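## Task

A 3D-printed bracket sits on the table with one or more ribbed support blocks still attached beneath its overhangs; they are the same plastic and colour as the bracket. Remove all of them and place each entirely inside the scrap tray's walls, leaving the bracket on the table. The bracket stands on two thin legs, one below each end of its top bar; snapping off either leg means failure. The 'finished part' reference shows the bracket with no supports, so anything visible there is part of the bracket. The 'sliced job' reference is empty because it was not saved. At the end, release everything and move the grippers away; anything held in place only by the robot does not count.

## Robot and tools

Robot: two 6-joint arms, left_arm and right_arm, each with a parallel two-finger gripper. Positions are reported in a shared scene frame: origin on the table top midway between the arms, +z up, +x outward over the table, left_arm on the +y side (arm names are not image sides). Bases: left_arm at (+0.021, +0.235, +0.256) m, right_arm at (+0.009, -0.227, +0.256) m, both slightly tilted. Mounting plates and the rear metal frame are fixed obstacles. Joint ranges (rad): waist -2.618 to 3.054, shoulder 0 to 3.142, elbow 0 to 3.142, wrist pitch and wrist yaw -1.571 to 1.571, wrist roll -2.094 to 2.094.

Gripper axes: fingers point along the gripper's +z and close along its y axis. end_effector_position is the point between the finger pads, under 1 cm behind the tips.

execute_actions(actions): a list of actions; each action is a table of up to 15 rows, one row per 1/30 s step, and a short table repeats its last row to fill 15 steps. Every row is one flat list of 14 numbers in [-1, 1] covering both arms: left_arm dx, dy, dz, rx, ry, rz, opening, then right_arm the same seven. dx..rz are an offset (not a pose) in that gripper's own axes, measured from the gripper's measured pose at the start of the action (for the first action of a call, the last reported pose); every row refers to that same start, not the previous row. Scale: 1.0 = 0.6 m for dx, dy, dz and 180 degrees for the rotation vector rx, ry, rz. Opening is absolute: +1 fully open (0.087 m), -1 closed. Empty list returns state and images only.

move(target, speed, blocking): target is one 14-number row in the same layout and scale, an offset from the pose in the latest result showing one; the gripper travels in a straight line toward it, both arms finishing together, 0.5 to 10 s (cut off at 10 s). speed is m/s, 0.002 to 0.5, default 0.25; rotation limited to twice that in rad/s. Openings are applied at the start. No slowing for obstacles or the other arm; grippers can lag, stray and overshoot speed, more with a near-straight arm. Faster moves and targets set deeper past contact hit and press harder. blocking=false returns after 0.5 s; then use wait or stop before any new action or move. The result adds a 'move:' line: done, off_target, moving, held or fault, plus limits (paced = pose clipped; held = a check blocked steps, after which the arm may jump faster than speed) and each gripper's distance from target. If only one arm is named, the other finished normally.

wait(seconds): 0 to 10 s, arms hold last command; returns early if a running move ends. stop(): brakes a running move (needs room; fingers keep moving). zoom_image(camera, region [x0, y0, x1, y1] pixels, max 504x504): closer view of cam_high, cam_low, cam_left_wrist or cam_right_wrist (each 896x504). show_instructions(): shows the reference images. read_manual(section): licence texts only. finished_scene(scene): ends scene 1 or 2 irreversibly and reports success.

Control details: each step, the commanded pose is clipped to within 70 mm and 16 degrees of the measured pose, so far targets take several actions; after an action the arm only continues to its last clipped pose. Position wins over orientation if both cannot be met. Joint friction may leave the gripper up to about 31 mm off, and tiny commands may do nothing. Reported hand positions can be off, more at long reach. 'Hand target' lines show what the controller is driving toward; 'pose unreachable' means a clearance check altered or blocked that arm's command. For an arm that should stay still, send the offset back to its wanted pose in the first call of a reply and zeros after, always with its intended opening.

Gripping: grip_measured is the finger opening on the command scale (last Joint positions value is metres); readings may be off about 1 mm. To hold, command roughly 0.02 below grip_measured; less for a lighter grip. About 20 N per pad; fast closing can squeeze harder.

Results also give joint torques (offset, noisy) and motor temperatures: MOTOR HOT from 75 °C, a 10 s stop at 90 °C, and at 100 °C the arm goes limp and falls. Avoid holding loads for long.

The robot keeps running while you think, holding its last command. Avoid: knocking anything off the table (ends the scene), arms colliding or pressing each other, drops, slips, slams and hard pushes. Prying supports roughly risks snapping the thin legs. Loose objects may occasionally be nudged. Cameras come with calibration (intrinsics, distortion, world-to-camera transforms) for locating objects in images.

Each tool is called after "Emit:" by a JSON object that holds its "fn" and its "kwargs", one argument or row to a line.

Reference images:

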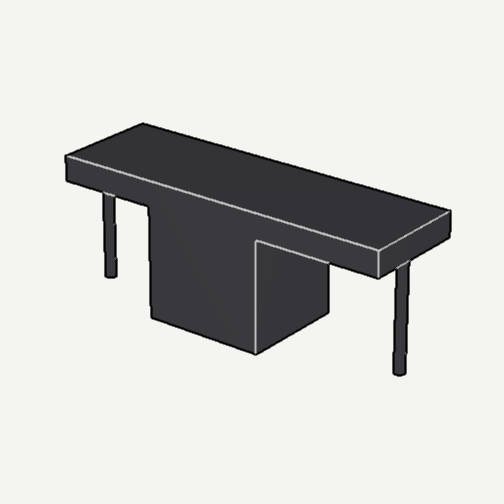

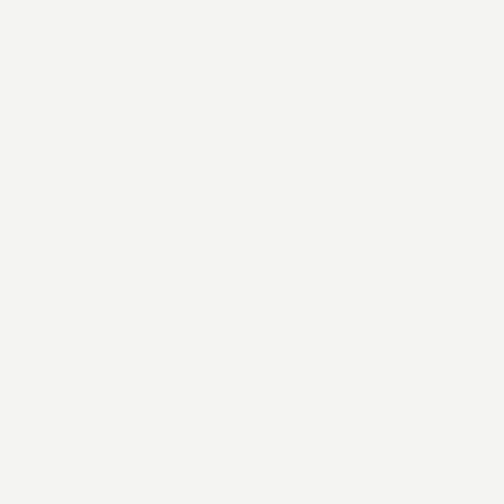

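## Session

I'll start by looking at the current state of the scene.

Emit:
{"fn": "execute_actions", "kwargs": {
  "actions": []
}}

Scene clock: 0.00 s.
left_arm: end_effector_position=(+0.1233, -0.1453, +0.3823) grip_measured=+0.996 end_effector_quat_wxyz=(+0.325, +0.929, +0.042, +0.172) | right_arm: end_effector_position=(+0.1270, -0.4469, +0.2761) grip_measured=+1.000 end_effector_quat_wxyz=(-0.267, -0.494, +0.803, +0.199)
Joint positions: left_arm=[-1.951  1.627  0.972 -0.333 -0.689  1.604  0.087] | right_arm=[-0.946  1.755  1.111 -1.264  0.221 -1.878  0.087]
Joint velocities: left_arm=[ 0.002 -0.037 -0.007  0.007 -0.022  0.022 -0.001] | right_arm=[ 0.002  0.007  0.012 -0.007 -0.037 -0.051  0.   ]
Joint torques (N m, as the arm reports them, + toward a larger angle): no reading
Motor temperatures (°C, as the motors report them): left_arm=[25 25 25 25 25 25] | right_arm=[25 25 24 26 25 27]
Hand target (left_arm): +0.123, -0.145, +0.382; +0.325, +0.929, +0.042, +0.172
Hand target (right_arm): +0.127, -0.447, +0.276; -0.267, -0.494, +0.803, +0.199

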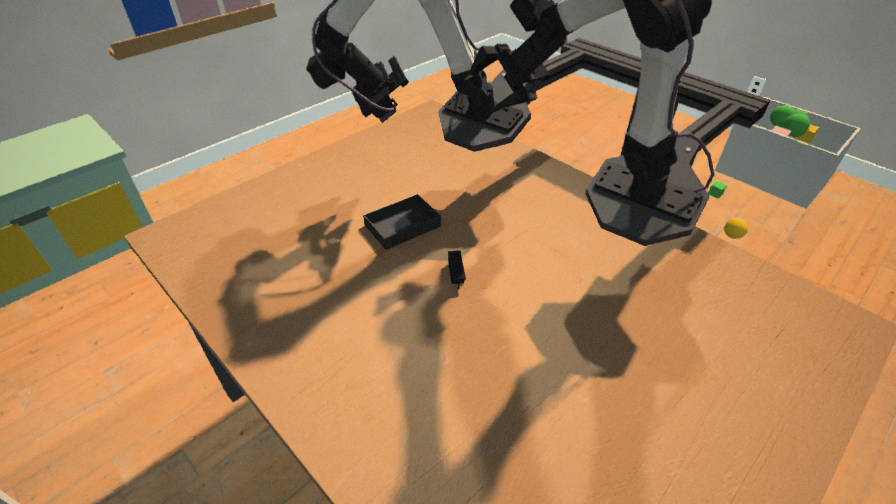

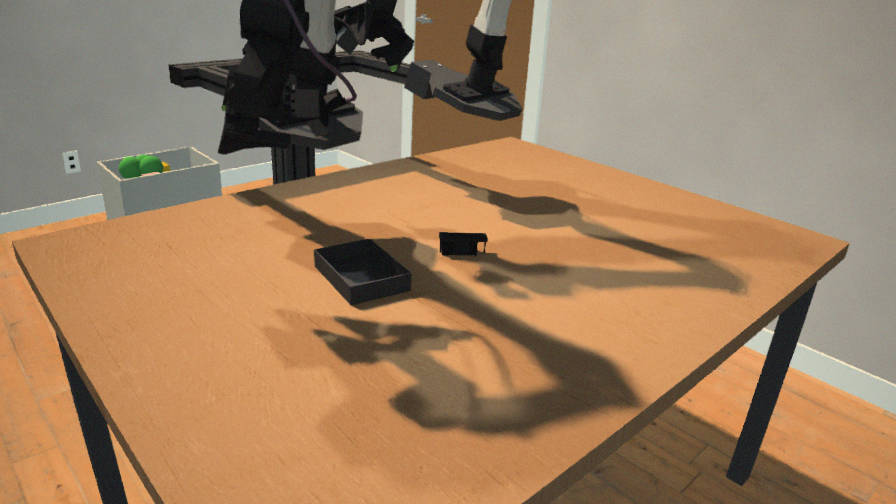

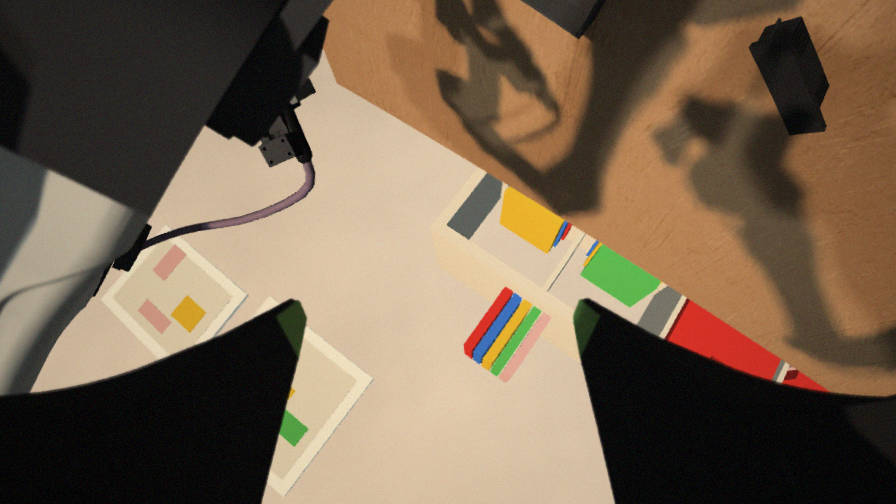

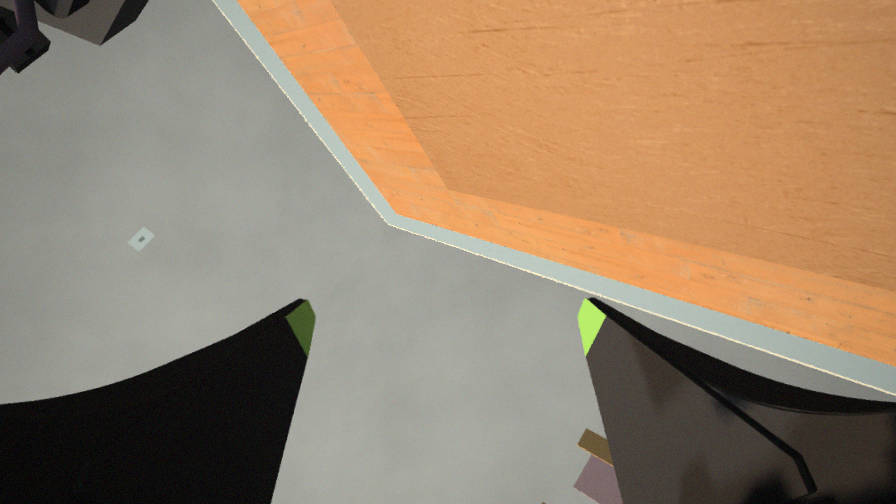

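Emit:
{"fn": "zoom_image", "kwargs": {
  "camera": "cam_high",
  "region": [400, 230, 520, 310]
}}

Emit:
{"fn": "zoom_image", "kwargs": {
  "camera": "cam_low",
  "region": [410, 210, 520, 280]
}}

Emit:
{"fn": "zoom_image", "kwargs": {
  "camera": "cam_left_wrist",
  "region": [700, 0, 896, 150]
}}

Region (400, 230, 520, 310) of cam_high's 896x504 image, scaled by 4.200, with more detail than that image has.

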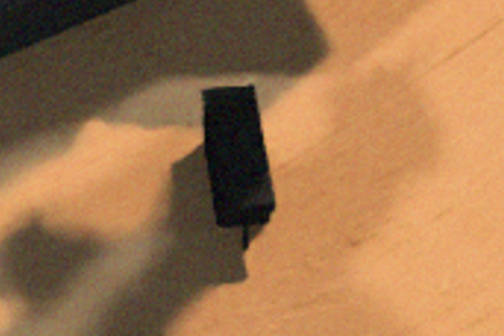

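Region (410, 210, 520, 280) of cam_low's 896x504 image, scaled by 4.582, with more detail than that image has; it fills the top 321 rows of this view, and the rest is white.

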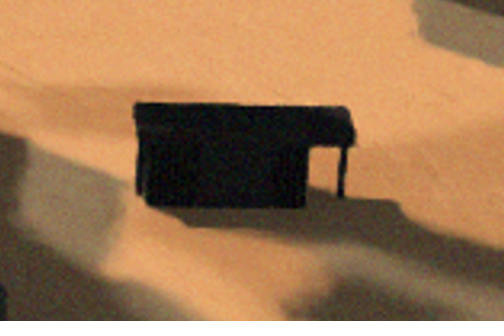

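Region (700, 0, 896, 150) of cam_left_wrist's 896x504 image, scaled by 2.571, with more detail than that image has; it fills the top 386 rows of this view, and the rest is white.

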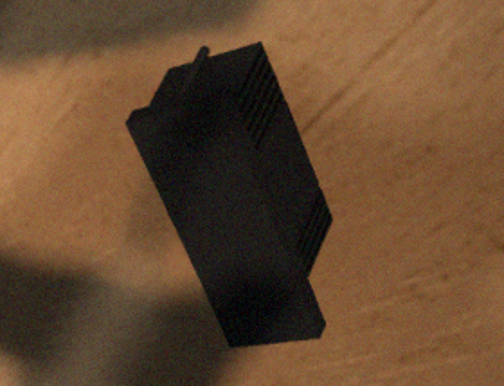

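Emit:
{"fn": "move", "kwargs": {
  "target": [0.122, -0.350, 0.329, 0.245, -0.0135, -0.234, 1, 0, 0, 0, 0, 0, 0, 1],
  "speed": 0.2
}}

Scene clock: 123.13 s.
left_arm: end_effector_position=(+0.2754, -0.0846, +0.1360) grip_measured=+0.996 end_effector_quat_wxyz=(+0.016, +0.909, +0.416, +0.017) | right_arm: end_effector_position=(+0.1270, -0.4469, +0.2761) grip_measured=+1.000 end_effector_quat_wxyz=(-0.267, -0.494, +0.803, +0.199)
Joint positions: left_arm=[-1.236  2.291  1.416 -0.579 -0.303  1.249  0.087] | right_arm=[-0.946  1.755  1.111 -1.264  0.221 -1.878  0.087]
Joint velocities: left_arm=[-0.012 -0.007 -0.012 -0.007  0.051 -0.007  0.001] | right_arm=[ 0.002 -0.007 -0.027  0.007 -0.007 -0.022  0.   ]
Joint torques (N m, as the arm reports them, + toward a larger angle): left_arm=[-2.33 -8.74  6.91  0.2   0.2  -0.21] | right_arm=[-2.4  -7.73  4.65 -0.81  0.14  0.  ]
Motor temperatures (°C, as the motors report them): left_arm=[25 31 32 30 25 25] | right_arm=[26 34 27 28 25 27]
Hand target (left_arm): +0.273, -0.081, +0.129; +0.002, +0.908, +0.418, +0.011
Hand target (right_arm): +0.127, -0.447, +0.276; -0.267, -0.494, +0.803, +0.199
Off the commanded pose (left_arm): 0.010 m, 3 deg.
Off the commanded pose (right_arm): 0.000 m, 0 deg.
move: off_target (left_arm)
camera_calibration (this result's frames):
cam_left_wrist: T_world_to_cam=[[-0.757982, 0.650262, -0.0512172, 0.268158], [0.379348, 0.503339, 0.776366, -0.152989], [0.530621, 0.569043, -0.628198, 0.125487], [0, 0, 0, 1]] pos_world=[0.19471, -0.168775, 0.21134]

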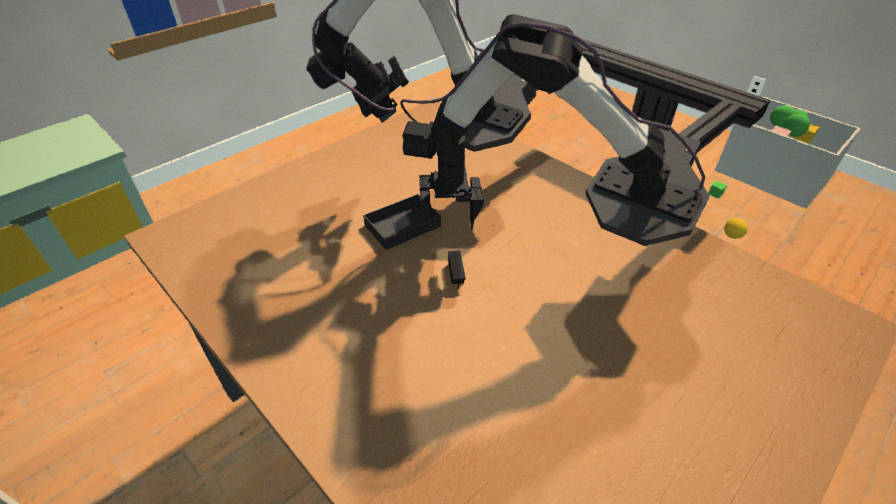

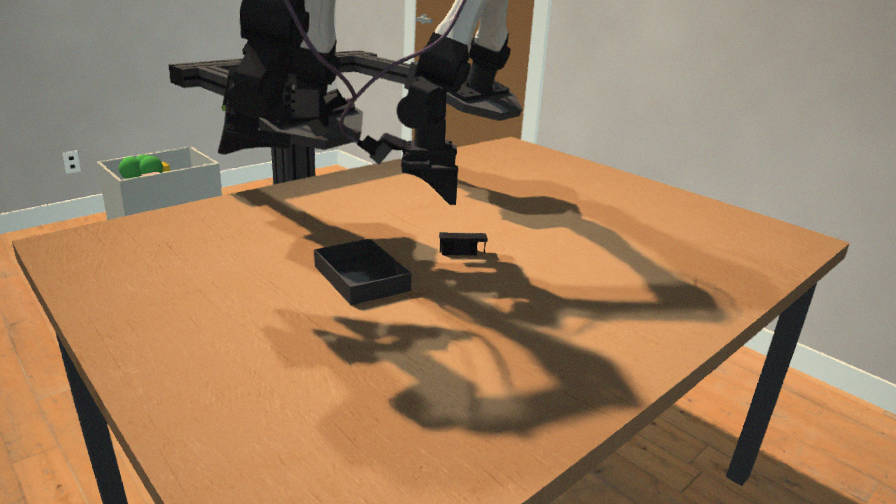

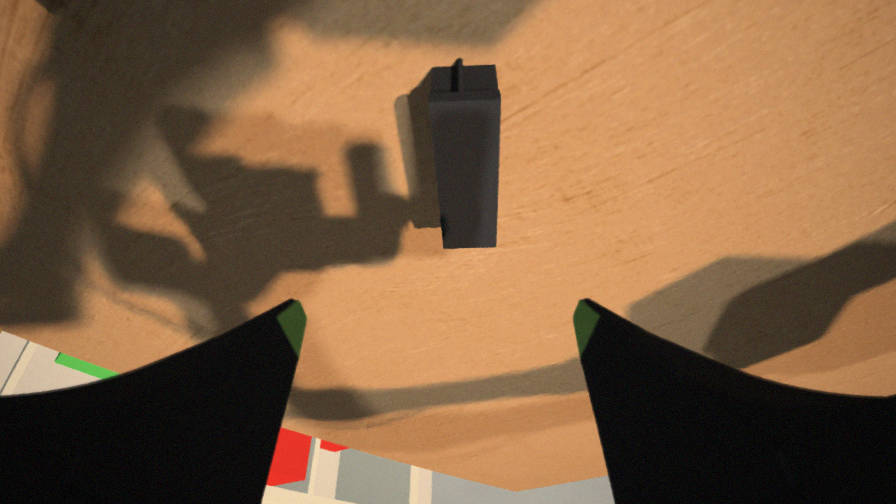

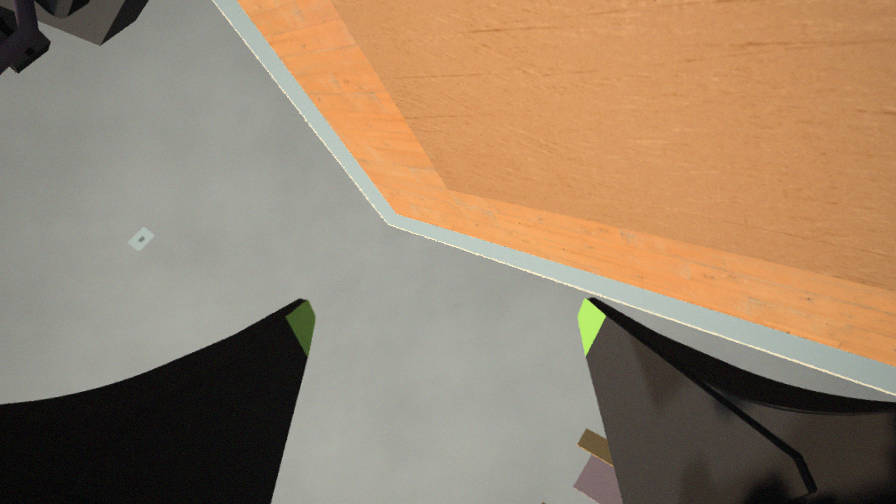

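Emit:
{"fn": "zoom_image", "kwargs": {
  "camera": "cam_left_wrist",
  "region": [380, 40, 560, 260]
}}

Region (380, 40, 560, 260) of cam_left_wrist's 896x504 image, scaled by 2.291, with more detail than that image has; it fills the left 412 columns of this view, and the rest is white.

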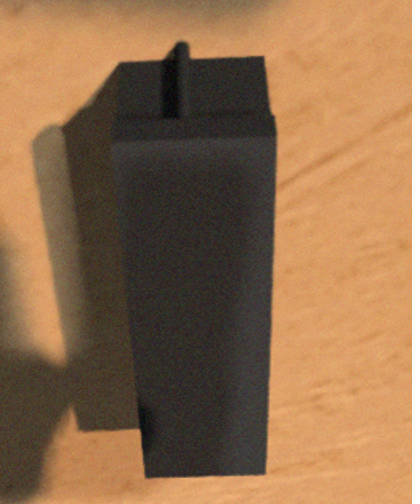

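Emit:
{"fn": "move", "kwargs": {
  "target": [0.0734, -0.0173, 0.1023, 0.014, -0.0056, -0.0184, 1, 0, 0, 0, 0, 0, 0, 1],
  "speed": 0.1
}}

Scene clock: 244.40 s.
left_arm: end_effector_position=(+0.3083, -0.0534, +0.0884) grip_measured=+0.996 end_effector_quat_wxyz=(+0.014, +0.896, +0.444, +0.007) | right_arm: end_effector_position=(+0.1270, -0.4469, +0.2761) grip_measured=+1.000 end_effector_quat_wxyz=(-0.267, -0.494, +0.803, +0.199)
Joint positions: left_arm=[-1.091  2.363  1.386 -0.444 -0.267  1.333  0.087] | right_arm=[-0.946  1.755  1.111 -1.264  0.221 -1.878  0.087]
Joint velocities: left_arm=[ 0.002  0.007  0.002 -0.037  0.037  0.037  0.001] | right_arm=[-0.002 -0.012 -0.002 -0.022  0.007 -0.037  0.   ]
Joint torques (N m, as the arm reports them, + toward a larger angle): left_arm=[-2.23 -8.94  2.65  0.5   0.18 -0.12] | right_arm=[-2.29 -7.78  4.63 -0.83  0.11 -0.02]
Motor temperatures (°C, as the motors report them): left_arm=[25 41 33 27 25 25] | right_arm=[26 35 28 28 25 27]
Hand target (left_arm): +0.300, -0.044, +0.075; -0.001, +0.897, +0.442, +0.001
Hand target (right_arm): +0.127, -0.447, +0.276; -0.267, -0.494, +0.803, +0.199
Off the commanded pose (left_arm): 0.018 m, 2 deg.
Off the commanded pose (right_arm): 0.000 m, 0 deg.
move: off_target (left_arm)
camera_calibration (this result's frames):
cam_left_wrist: T_world_to_cam=[[-0.798421, 0.600848, -0.0387982, 0.279095], [0.361786, 0.530263, 0.766767, -0.136517], [0.481283, 0.598167, -0.640752, 0.0783835], [0, 0, 0, 1]] pos_world=[0.234501, -0.14219, 0.165729]

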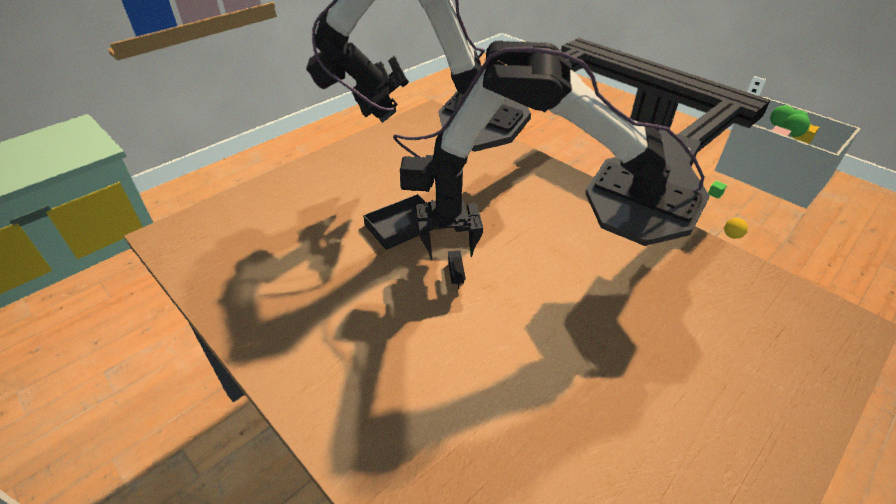

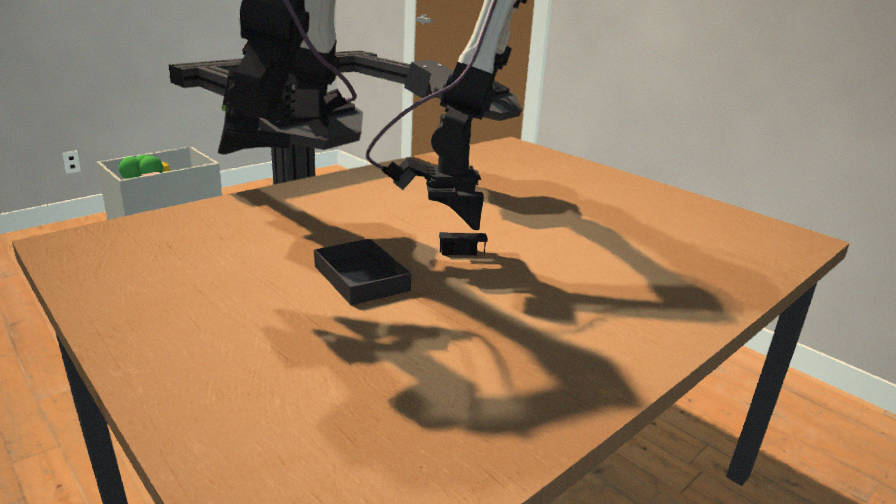

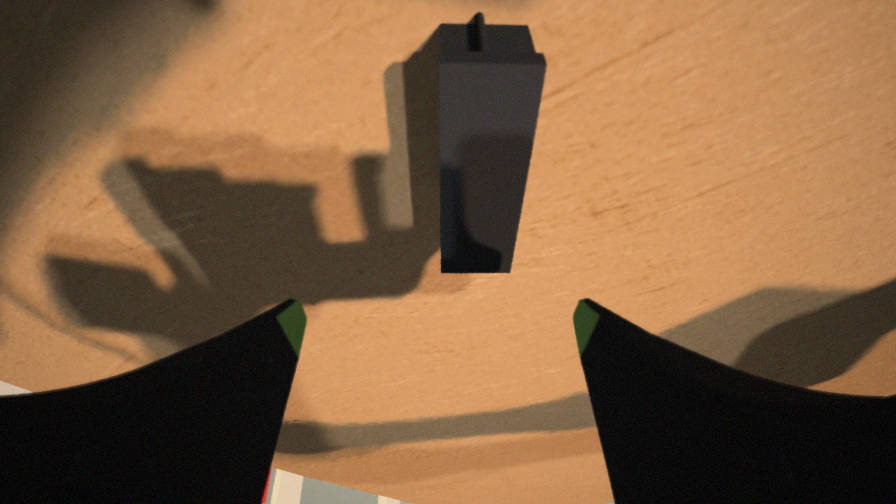

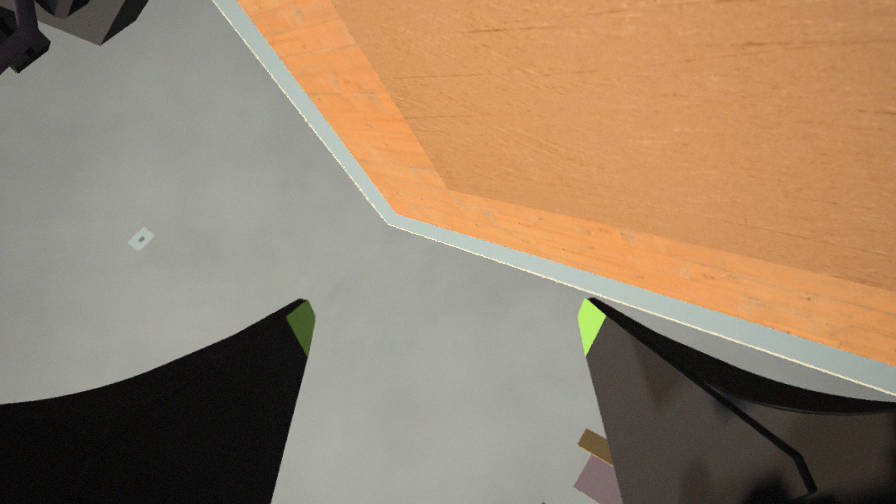

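Emit:
{"fn": "zoom_image", "kwargs": {
  "camera": "cam_low",
  "region": [400, 170, 530, 270]
}}

Emit:
{"fn": "zoom_image", "kwargs": {
  "camera": "cam_left_wrist",
  "region": [400, 0, 600, 300]
}}

Region (400, 170, 530, 270) of cam_low's 896x504 image, scaled by 3.877, with more detail than that image has; it fills the top 388 rows of this view, and the rest is white.

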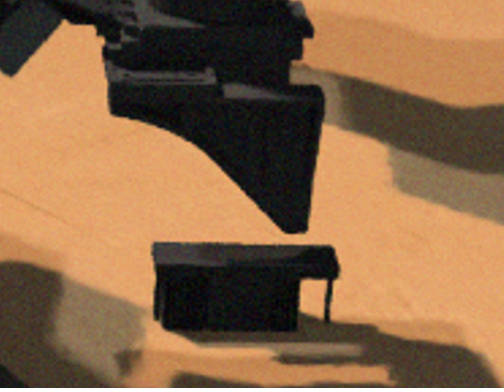

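Region (400, 0, 600, 300) of cam_left_wrist's 896x504 image, scaled by 1.680, with more detail than that image has.

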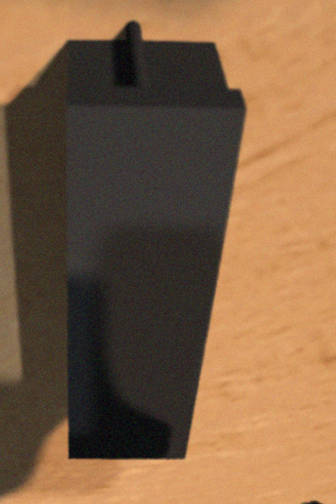

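Emit:
{"fn": "move", "kwargs": {
  "target": [-0.0233, -0.045, 0.075, 0.008, 0.0, 0.0, 1, 0, 0, 0, 0, 0, 0, 1],
  "speed": 0.06
}}

Emit:
{"fn": "zoom_image", "kwargs": {
  "camera": "cam_low",
  "region": [400, 170, 530, 270]
}}

Scene clock: 274.60 s.
left_arm: end_effector_position=(+0.2927, -0.0543, +0.0539) grip_measured=+0.996 end_effector_quat_wxyz=(+0.015, +0.894, +0.449, +0.007) | right_arm: end_effector_position=(+0.1270, -0.4469, +0.2761) grip_measured=+1.000 end_effector_quat_wxyz=(-0.267, -0.494, +0.803, +0.199)
Joint positions: left_arm=[-1.098  2.451  1.361 -0.331 -0.266  1.315  0.087] | right_arm=[-0.946  1.755  1.111 -1.264  0.221 -1.878  0.087]
Joint velocities: left_arm=[ 0.007  0.002 -0.012 -0.007  0.007  0.007  0.001] | right_arm=[-0.002 -0.012 -0.022  0.007  0.007 -0.007  0.   ]
Joint torques (N m, as the arm reports them, + toward a larger angle): left_arm=[-3.88 -8.92  1.9   0.51  0.15 -0.23] | right_arm=[-2.26 -7.76  4.58 -0.85  0.1  -0.02]
Motor temperatures (°C, as the motors report them): left_arm=[26 42 31 27 25 25] | right_arm=[26 36 28 28 25 27]
Hand target (left_arm): +0.279, -0.048, +0.043; +0.002, +0.896, +0.444, +0.002
Hand target (right_arm): +0.127, -0.447, +0.276; -0.267, -0.494, +0.803, +0.199
Off the commanded pose (left_arm): 0.018 m, 2 deg.
Off the commanded pose (right_arm): 0.000 m, 0 deg.
move: off_target (left_arm)
camera_calibration (this result's frames):
cam_left_wrist: T_world_to_cam=[[-0.804342, 0.592778, -0.0405995, 0.267247], [0.356651, 0.536333, 0.764949, -0.102016], [0.47522, 0.600801, -0.64281, 0.0663048], [0, 0, 0, 1]] pos_world=[0.219833, -0.143539, 0.131509]

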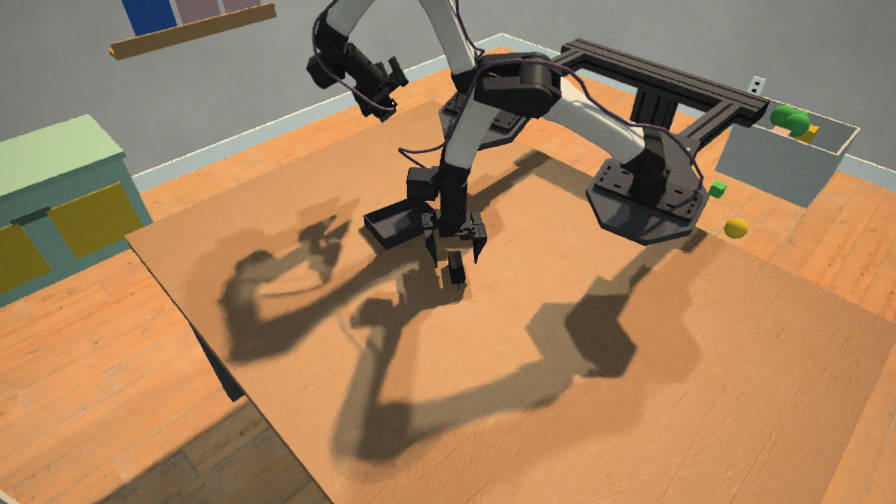

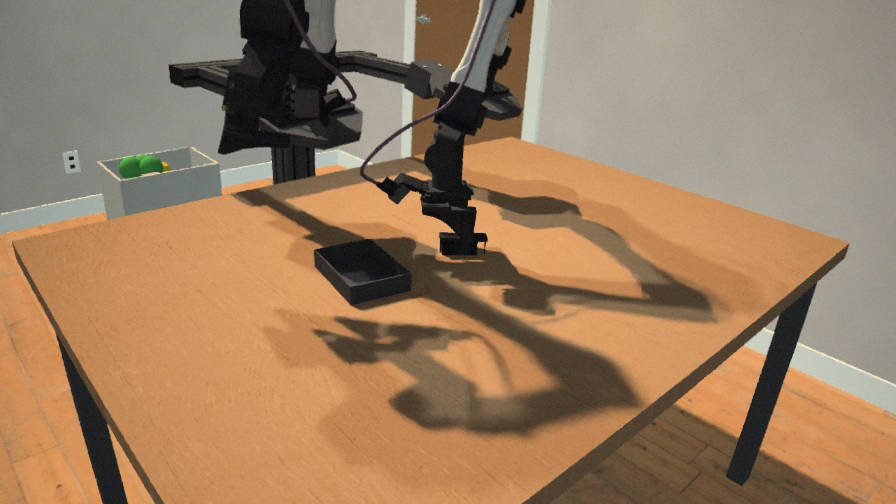

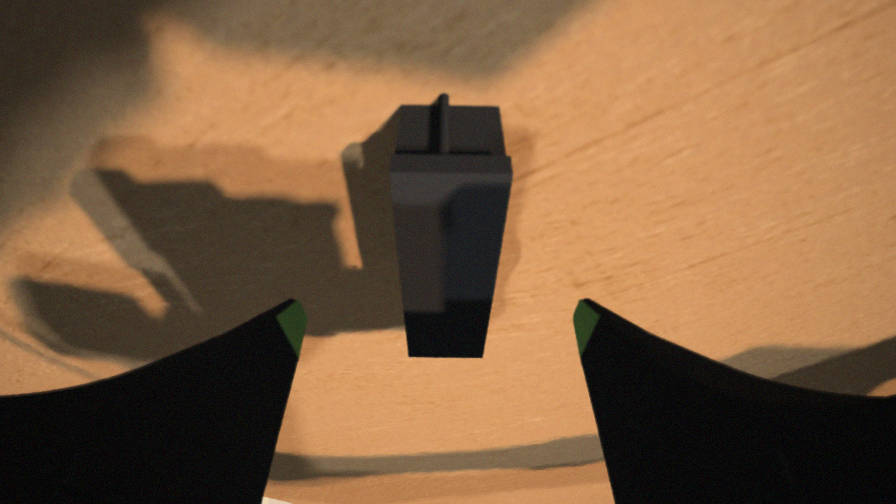

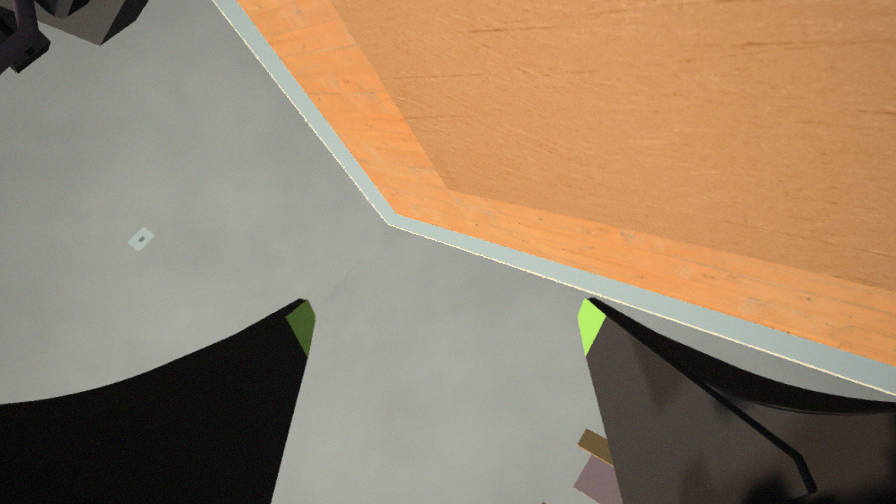

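Region (400, 170, 530, 270) of cam_low's 896x504 image, scaled by 3.877, with more detail than that image has; it fills the top 388 rows of this view, and the rest is white.

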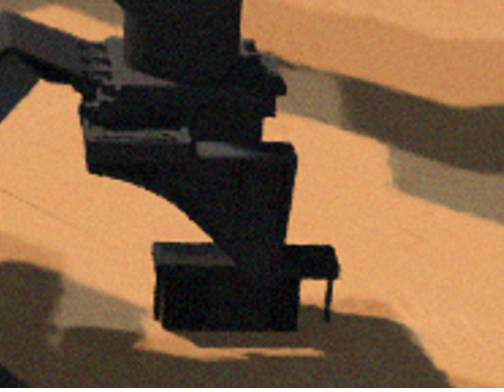

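Emit:
{"fn": "zoom_image", "kwargs": {
  "camera": "cam_left_wrist",
  "region": [270, 80, 620, 380]
}}

Region (270, 80, 620, 380) of cam_left_wrist's 896x504 image, scaled by 1.440, with more detail than that image has; it fills the top 432 rows of this view, and the rest is white.

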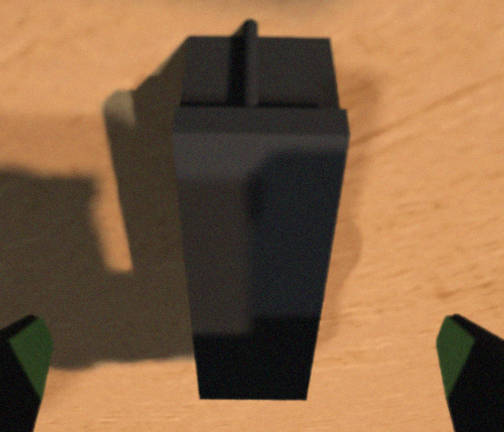

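Emit:
{"fn": "move", "kwargs": {
  "target": [-0.0217, -0.0283, 0.0533, 0.008, 0.0, 0.0, 1, 0, 0, 0, 0, 0, 0, 1],
  "speed": 0.04
}}

Emit:
{"fn": "zoom_image", "kwargs": {
  "camera": "cam_low",
  "region": [400, 170, 530, 270]
}}

Emit:
{"fn": "zoom_image", "kwargs": {
  "camera": "cam_left_wrist",
  "region": [270, 130, 620, 430]
}}

Scene clock: 294.33 s.
left_arm: end_effector_position=(+0.2761, -0.0504, +0.0285) grip_measured=+0.996 end_effector_quat_wxyz=(+0.001, +0.893, +0.449, +0.003) | right_arm: end_effector_position=(+0.1270, -0.4469, +0.2761) grip_measured=+1.000 end_effector_quat_wxyz=(-0.267, -0.494, +0.803, +0.199)
Joint positions: left_arm=[-1.107  2.527  1.361 -0.288 -0.266  1.298  0.087] | right_arm=[-0.946  1.755  1.111 -1.264  0.221 -1.878  0.087]
Joint velocities: left_arm=[-0.012 -0.007  0.002  0.066 -0.037 -0.007 -0.001] | right_arm=[-0.007 -0.002  0.002  0.022  0.007 -0.007  0.   ]
Joint torques (N m, as the arm reports them, + toward a larger angle): left_arm=[-3.89 -8.8   4.18  0.49  0.18 -0.22] | right_arm=[-2.34 -7.74  4.63 -0.83  0.12 -0.02]
Motor temperatures (°C, as the motors report them): left_arm=[26 42 30 27 25 25] | right_arm=[26 36 28 28 25 27]
Hand target (left_arm): +0.271, -0.055, +0.021; +0.004, +0.894, +0.449, +0.001
Hand target (right_arm): +0.127, -0.447, +0.276; -0.267, -0.494, +0.803, +0.199
Off the commanded pose (left_arm): 0.009 m, 0 deg.
Off the commanded pose (right_arm): 0.000 m, 0 deg.
move: done
camera_calibration (this result's frames):
cam_left_wrist: T_world_to_cam=[[-0.805365, 0.592643, -0.0127025, 0.250041], [0.370485, 0.519962, 0.769663, -0.0835318], [0.46274, 0.615153, -0.638324, 0.0595272], [0, 0, 0, 1]] pos_world=[0.204776, -0.14137, 0.105465]

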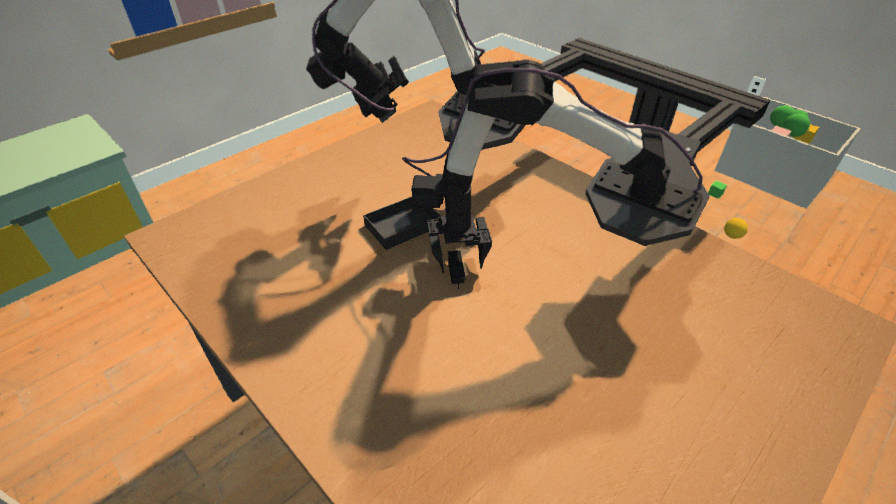

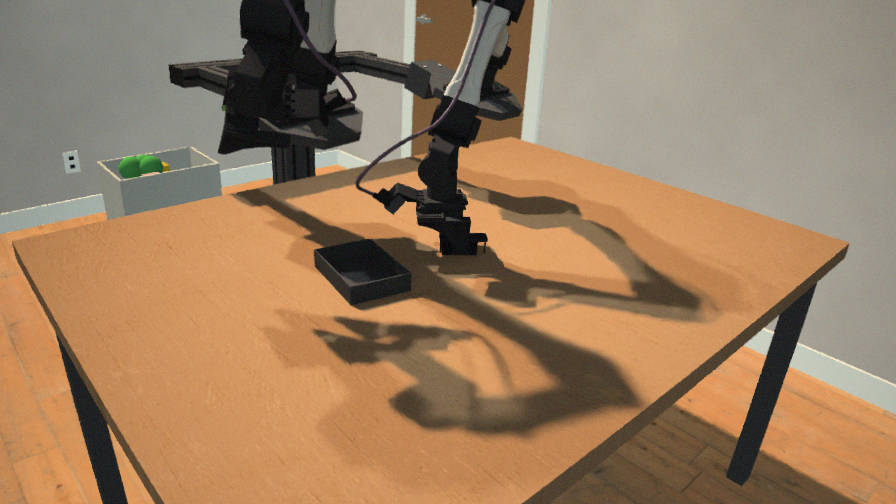

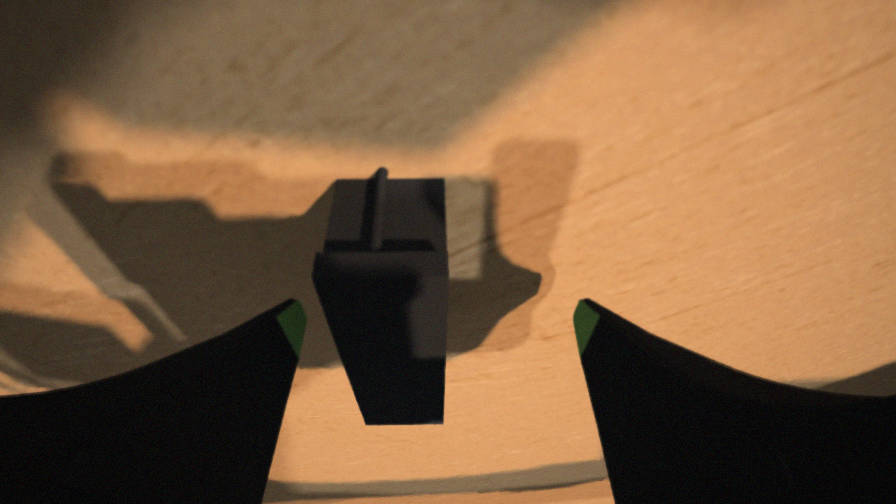

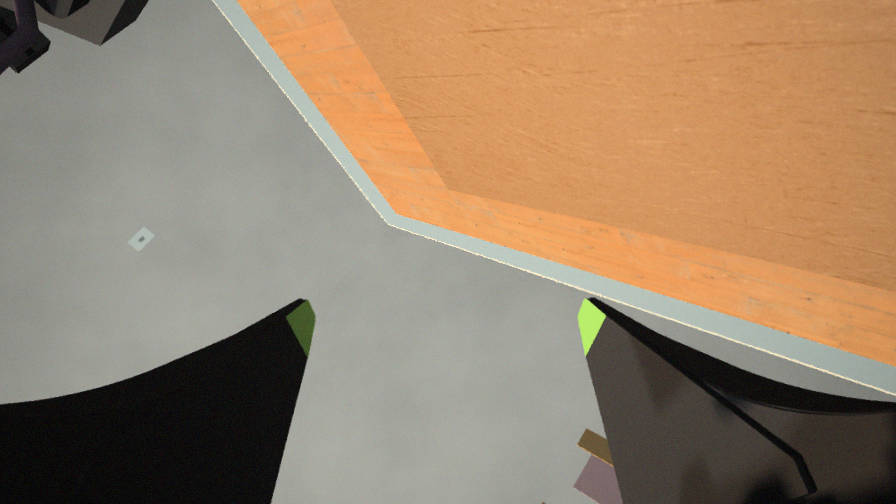

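Region (400, 170, 530, 270) of cam_low's 896x504 image, scaled by 3.877, with more detail than that image has; it fills the top 388 rows of this view, and the rest is white.

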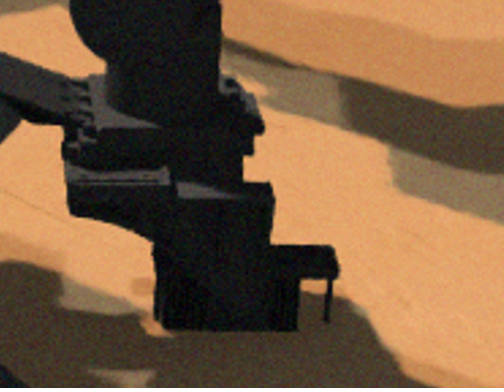

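Region (270, 130, 620, 430) of cam_left_wrist's 896x504 image, scaled by 1.440, with more detail than that image has; it fills the top 432 rows of this view, and the rest is white.

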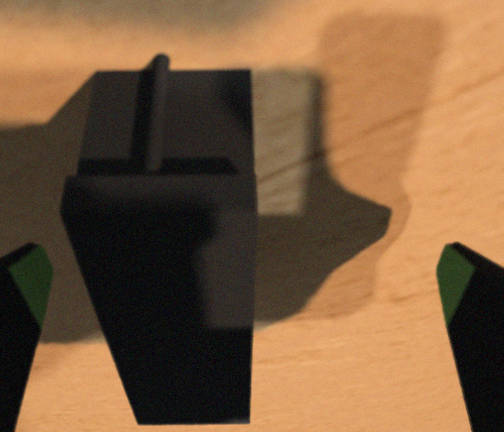

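Emit:
{"fn": "move", "kwargs": {
  "target": [-0.003, 0.04, 0.002, 0.0, 0.0, 0.0, 1, 0, 0, 0, 0, 0, 0, 1],
  "speed": 0.03
}}

Emit:
{"fn": "zoom_image", "kwargs": {
  "camera": "cam_left_wrist",
  "region": [270, 130, 620, 430]
}}

Scene clock: 304.63 s.
left_arm: end_effector_position=(+0.2950, -0.0716, +0.0357) grip_measured=+0.996 end_effector_quat_wxyz=(+0.016, +0.893, +0.450, +0.006) | right_arm: end_effector_position=(+0.1270, -0.4469, +0.2761) grip_measured=+1.000 end_effector_quat_wxyz=(-0.267, -0.494, +0.803, +0.199)
Joint positions: left_arm=[-1.107  2.546  1.468 -0.345 -0.266  1.303  0.087] | right_arm=[-0.946  1.755  1.111 -1.264  0.221 -1.878  0.087]
Joint velocities: left_arm=[ 0.002  0.012 -0.002 -0.11  -0.007 -0.051 -0.   ] | right_arm=[ 0.007 -0.002 -0.022 -0.051 -0.007 -0.081  0.   ]
Joint torques (N m, as the arm reports them, + toward a larger angle): left_arm=[-2.18 -9.21  5.84  0.18  0.13 -0.1 ] | right_arm=[-2.27 -7.71  4.66 -0.83  0.11  0.  ]
Motor temperatures (°C, as the motors report them): left_arm=[26 43 30 27 25 25] | right_arm=[26 36 28 28 25 27]
Hand target (left_arm): +0.294, -0.066, +0.028; +0.002, +0.893, +0.449, +0.003
Hand target (right_arm): +0.127, -0.447, +0.276; -0.267, -0.494, +0.803, +0.199
Off the commanded pose (left_arm): 0.010 m, 2 deg.
Off the commanded pose (right_arm): 0.000 m, 0 deg.
move: done
camera_calibration (this result's frames):
cam_left_wrist: T_world_to_cam=[[-0.806417, 0.589898, -0.0413825, 0.279025], [0.355058, 0.538965, 0.763839, -0.0789584], [0.472891, 0.601279, -0.644079, 0.0646602], [0, 0, 0, 1]] pos_world=[0.222468, -0.160919, 0.113505]

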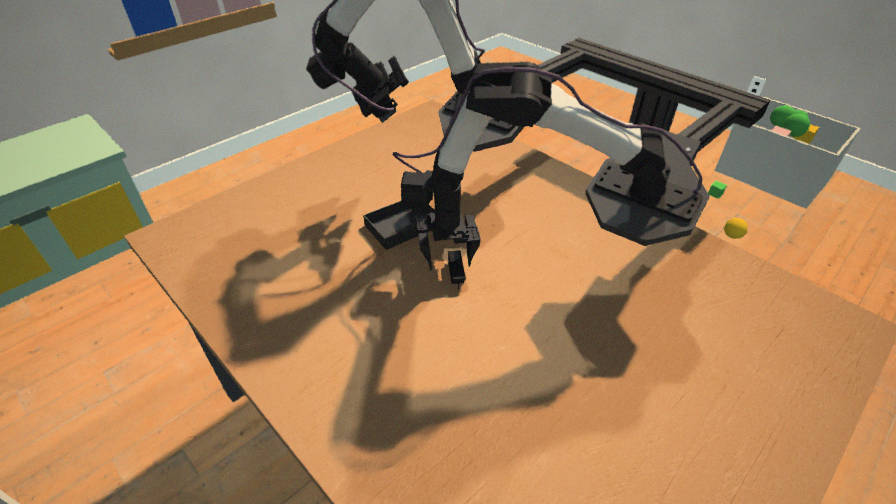

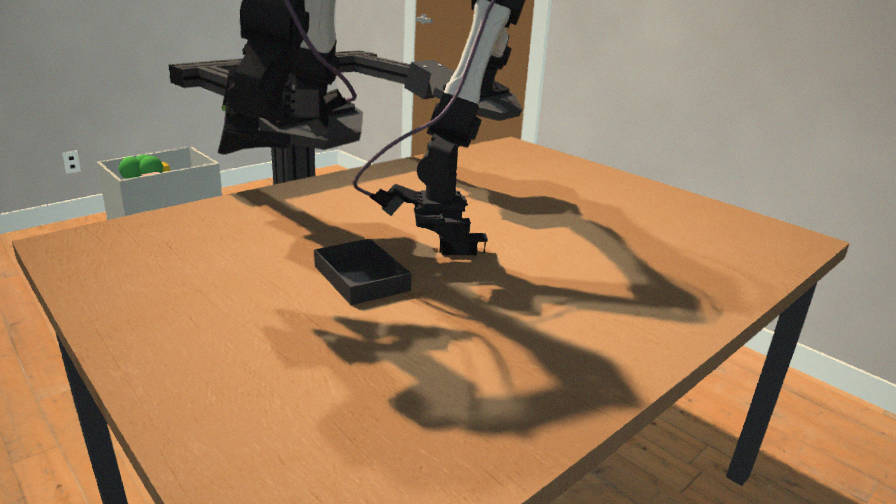

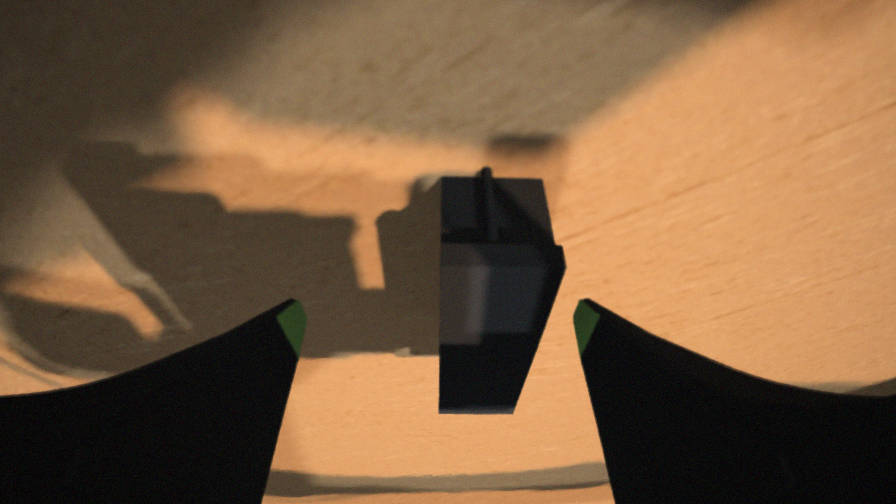

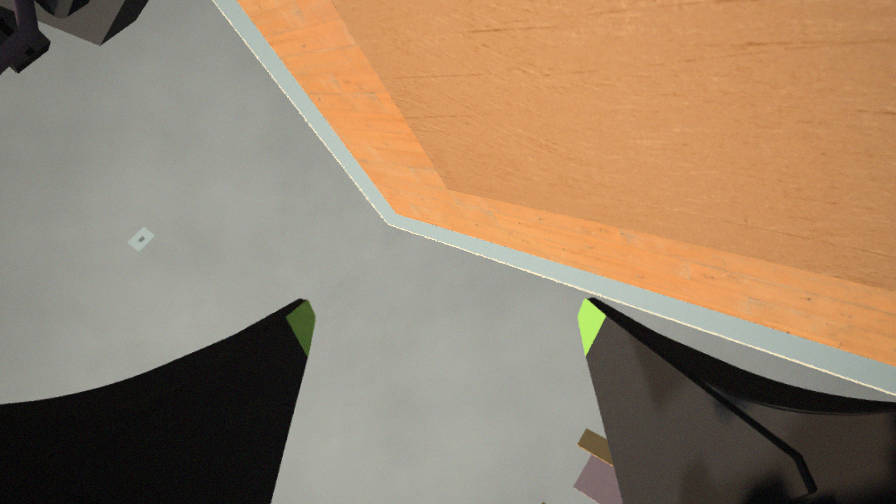

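Region (270, 130, 620, 430) of cam_left_wrist's 896x504 image, scaled by 1.440, with more detail than that image has; it fills the top 432 rows of this view, and the rest is white.

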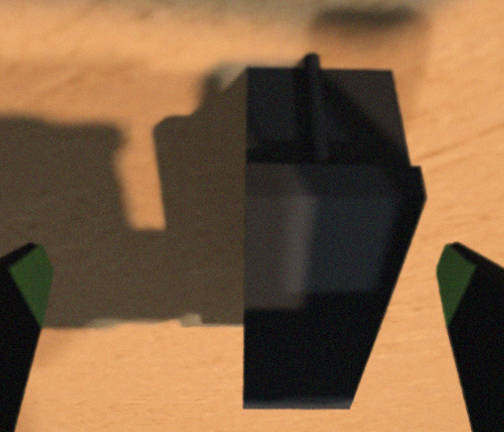

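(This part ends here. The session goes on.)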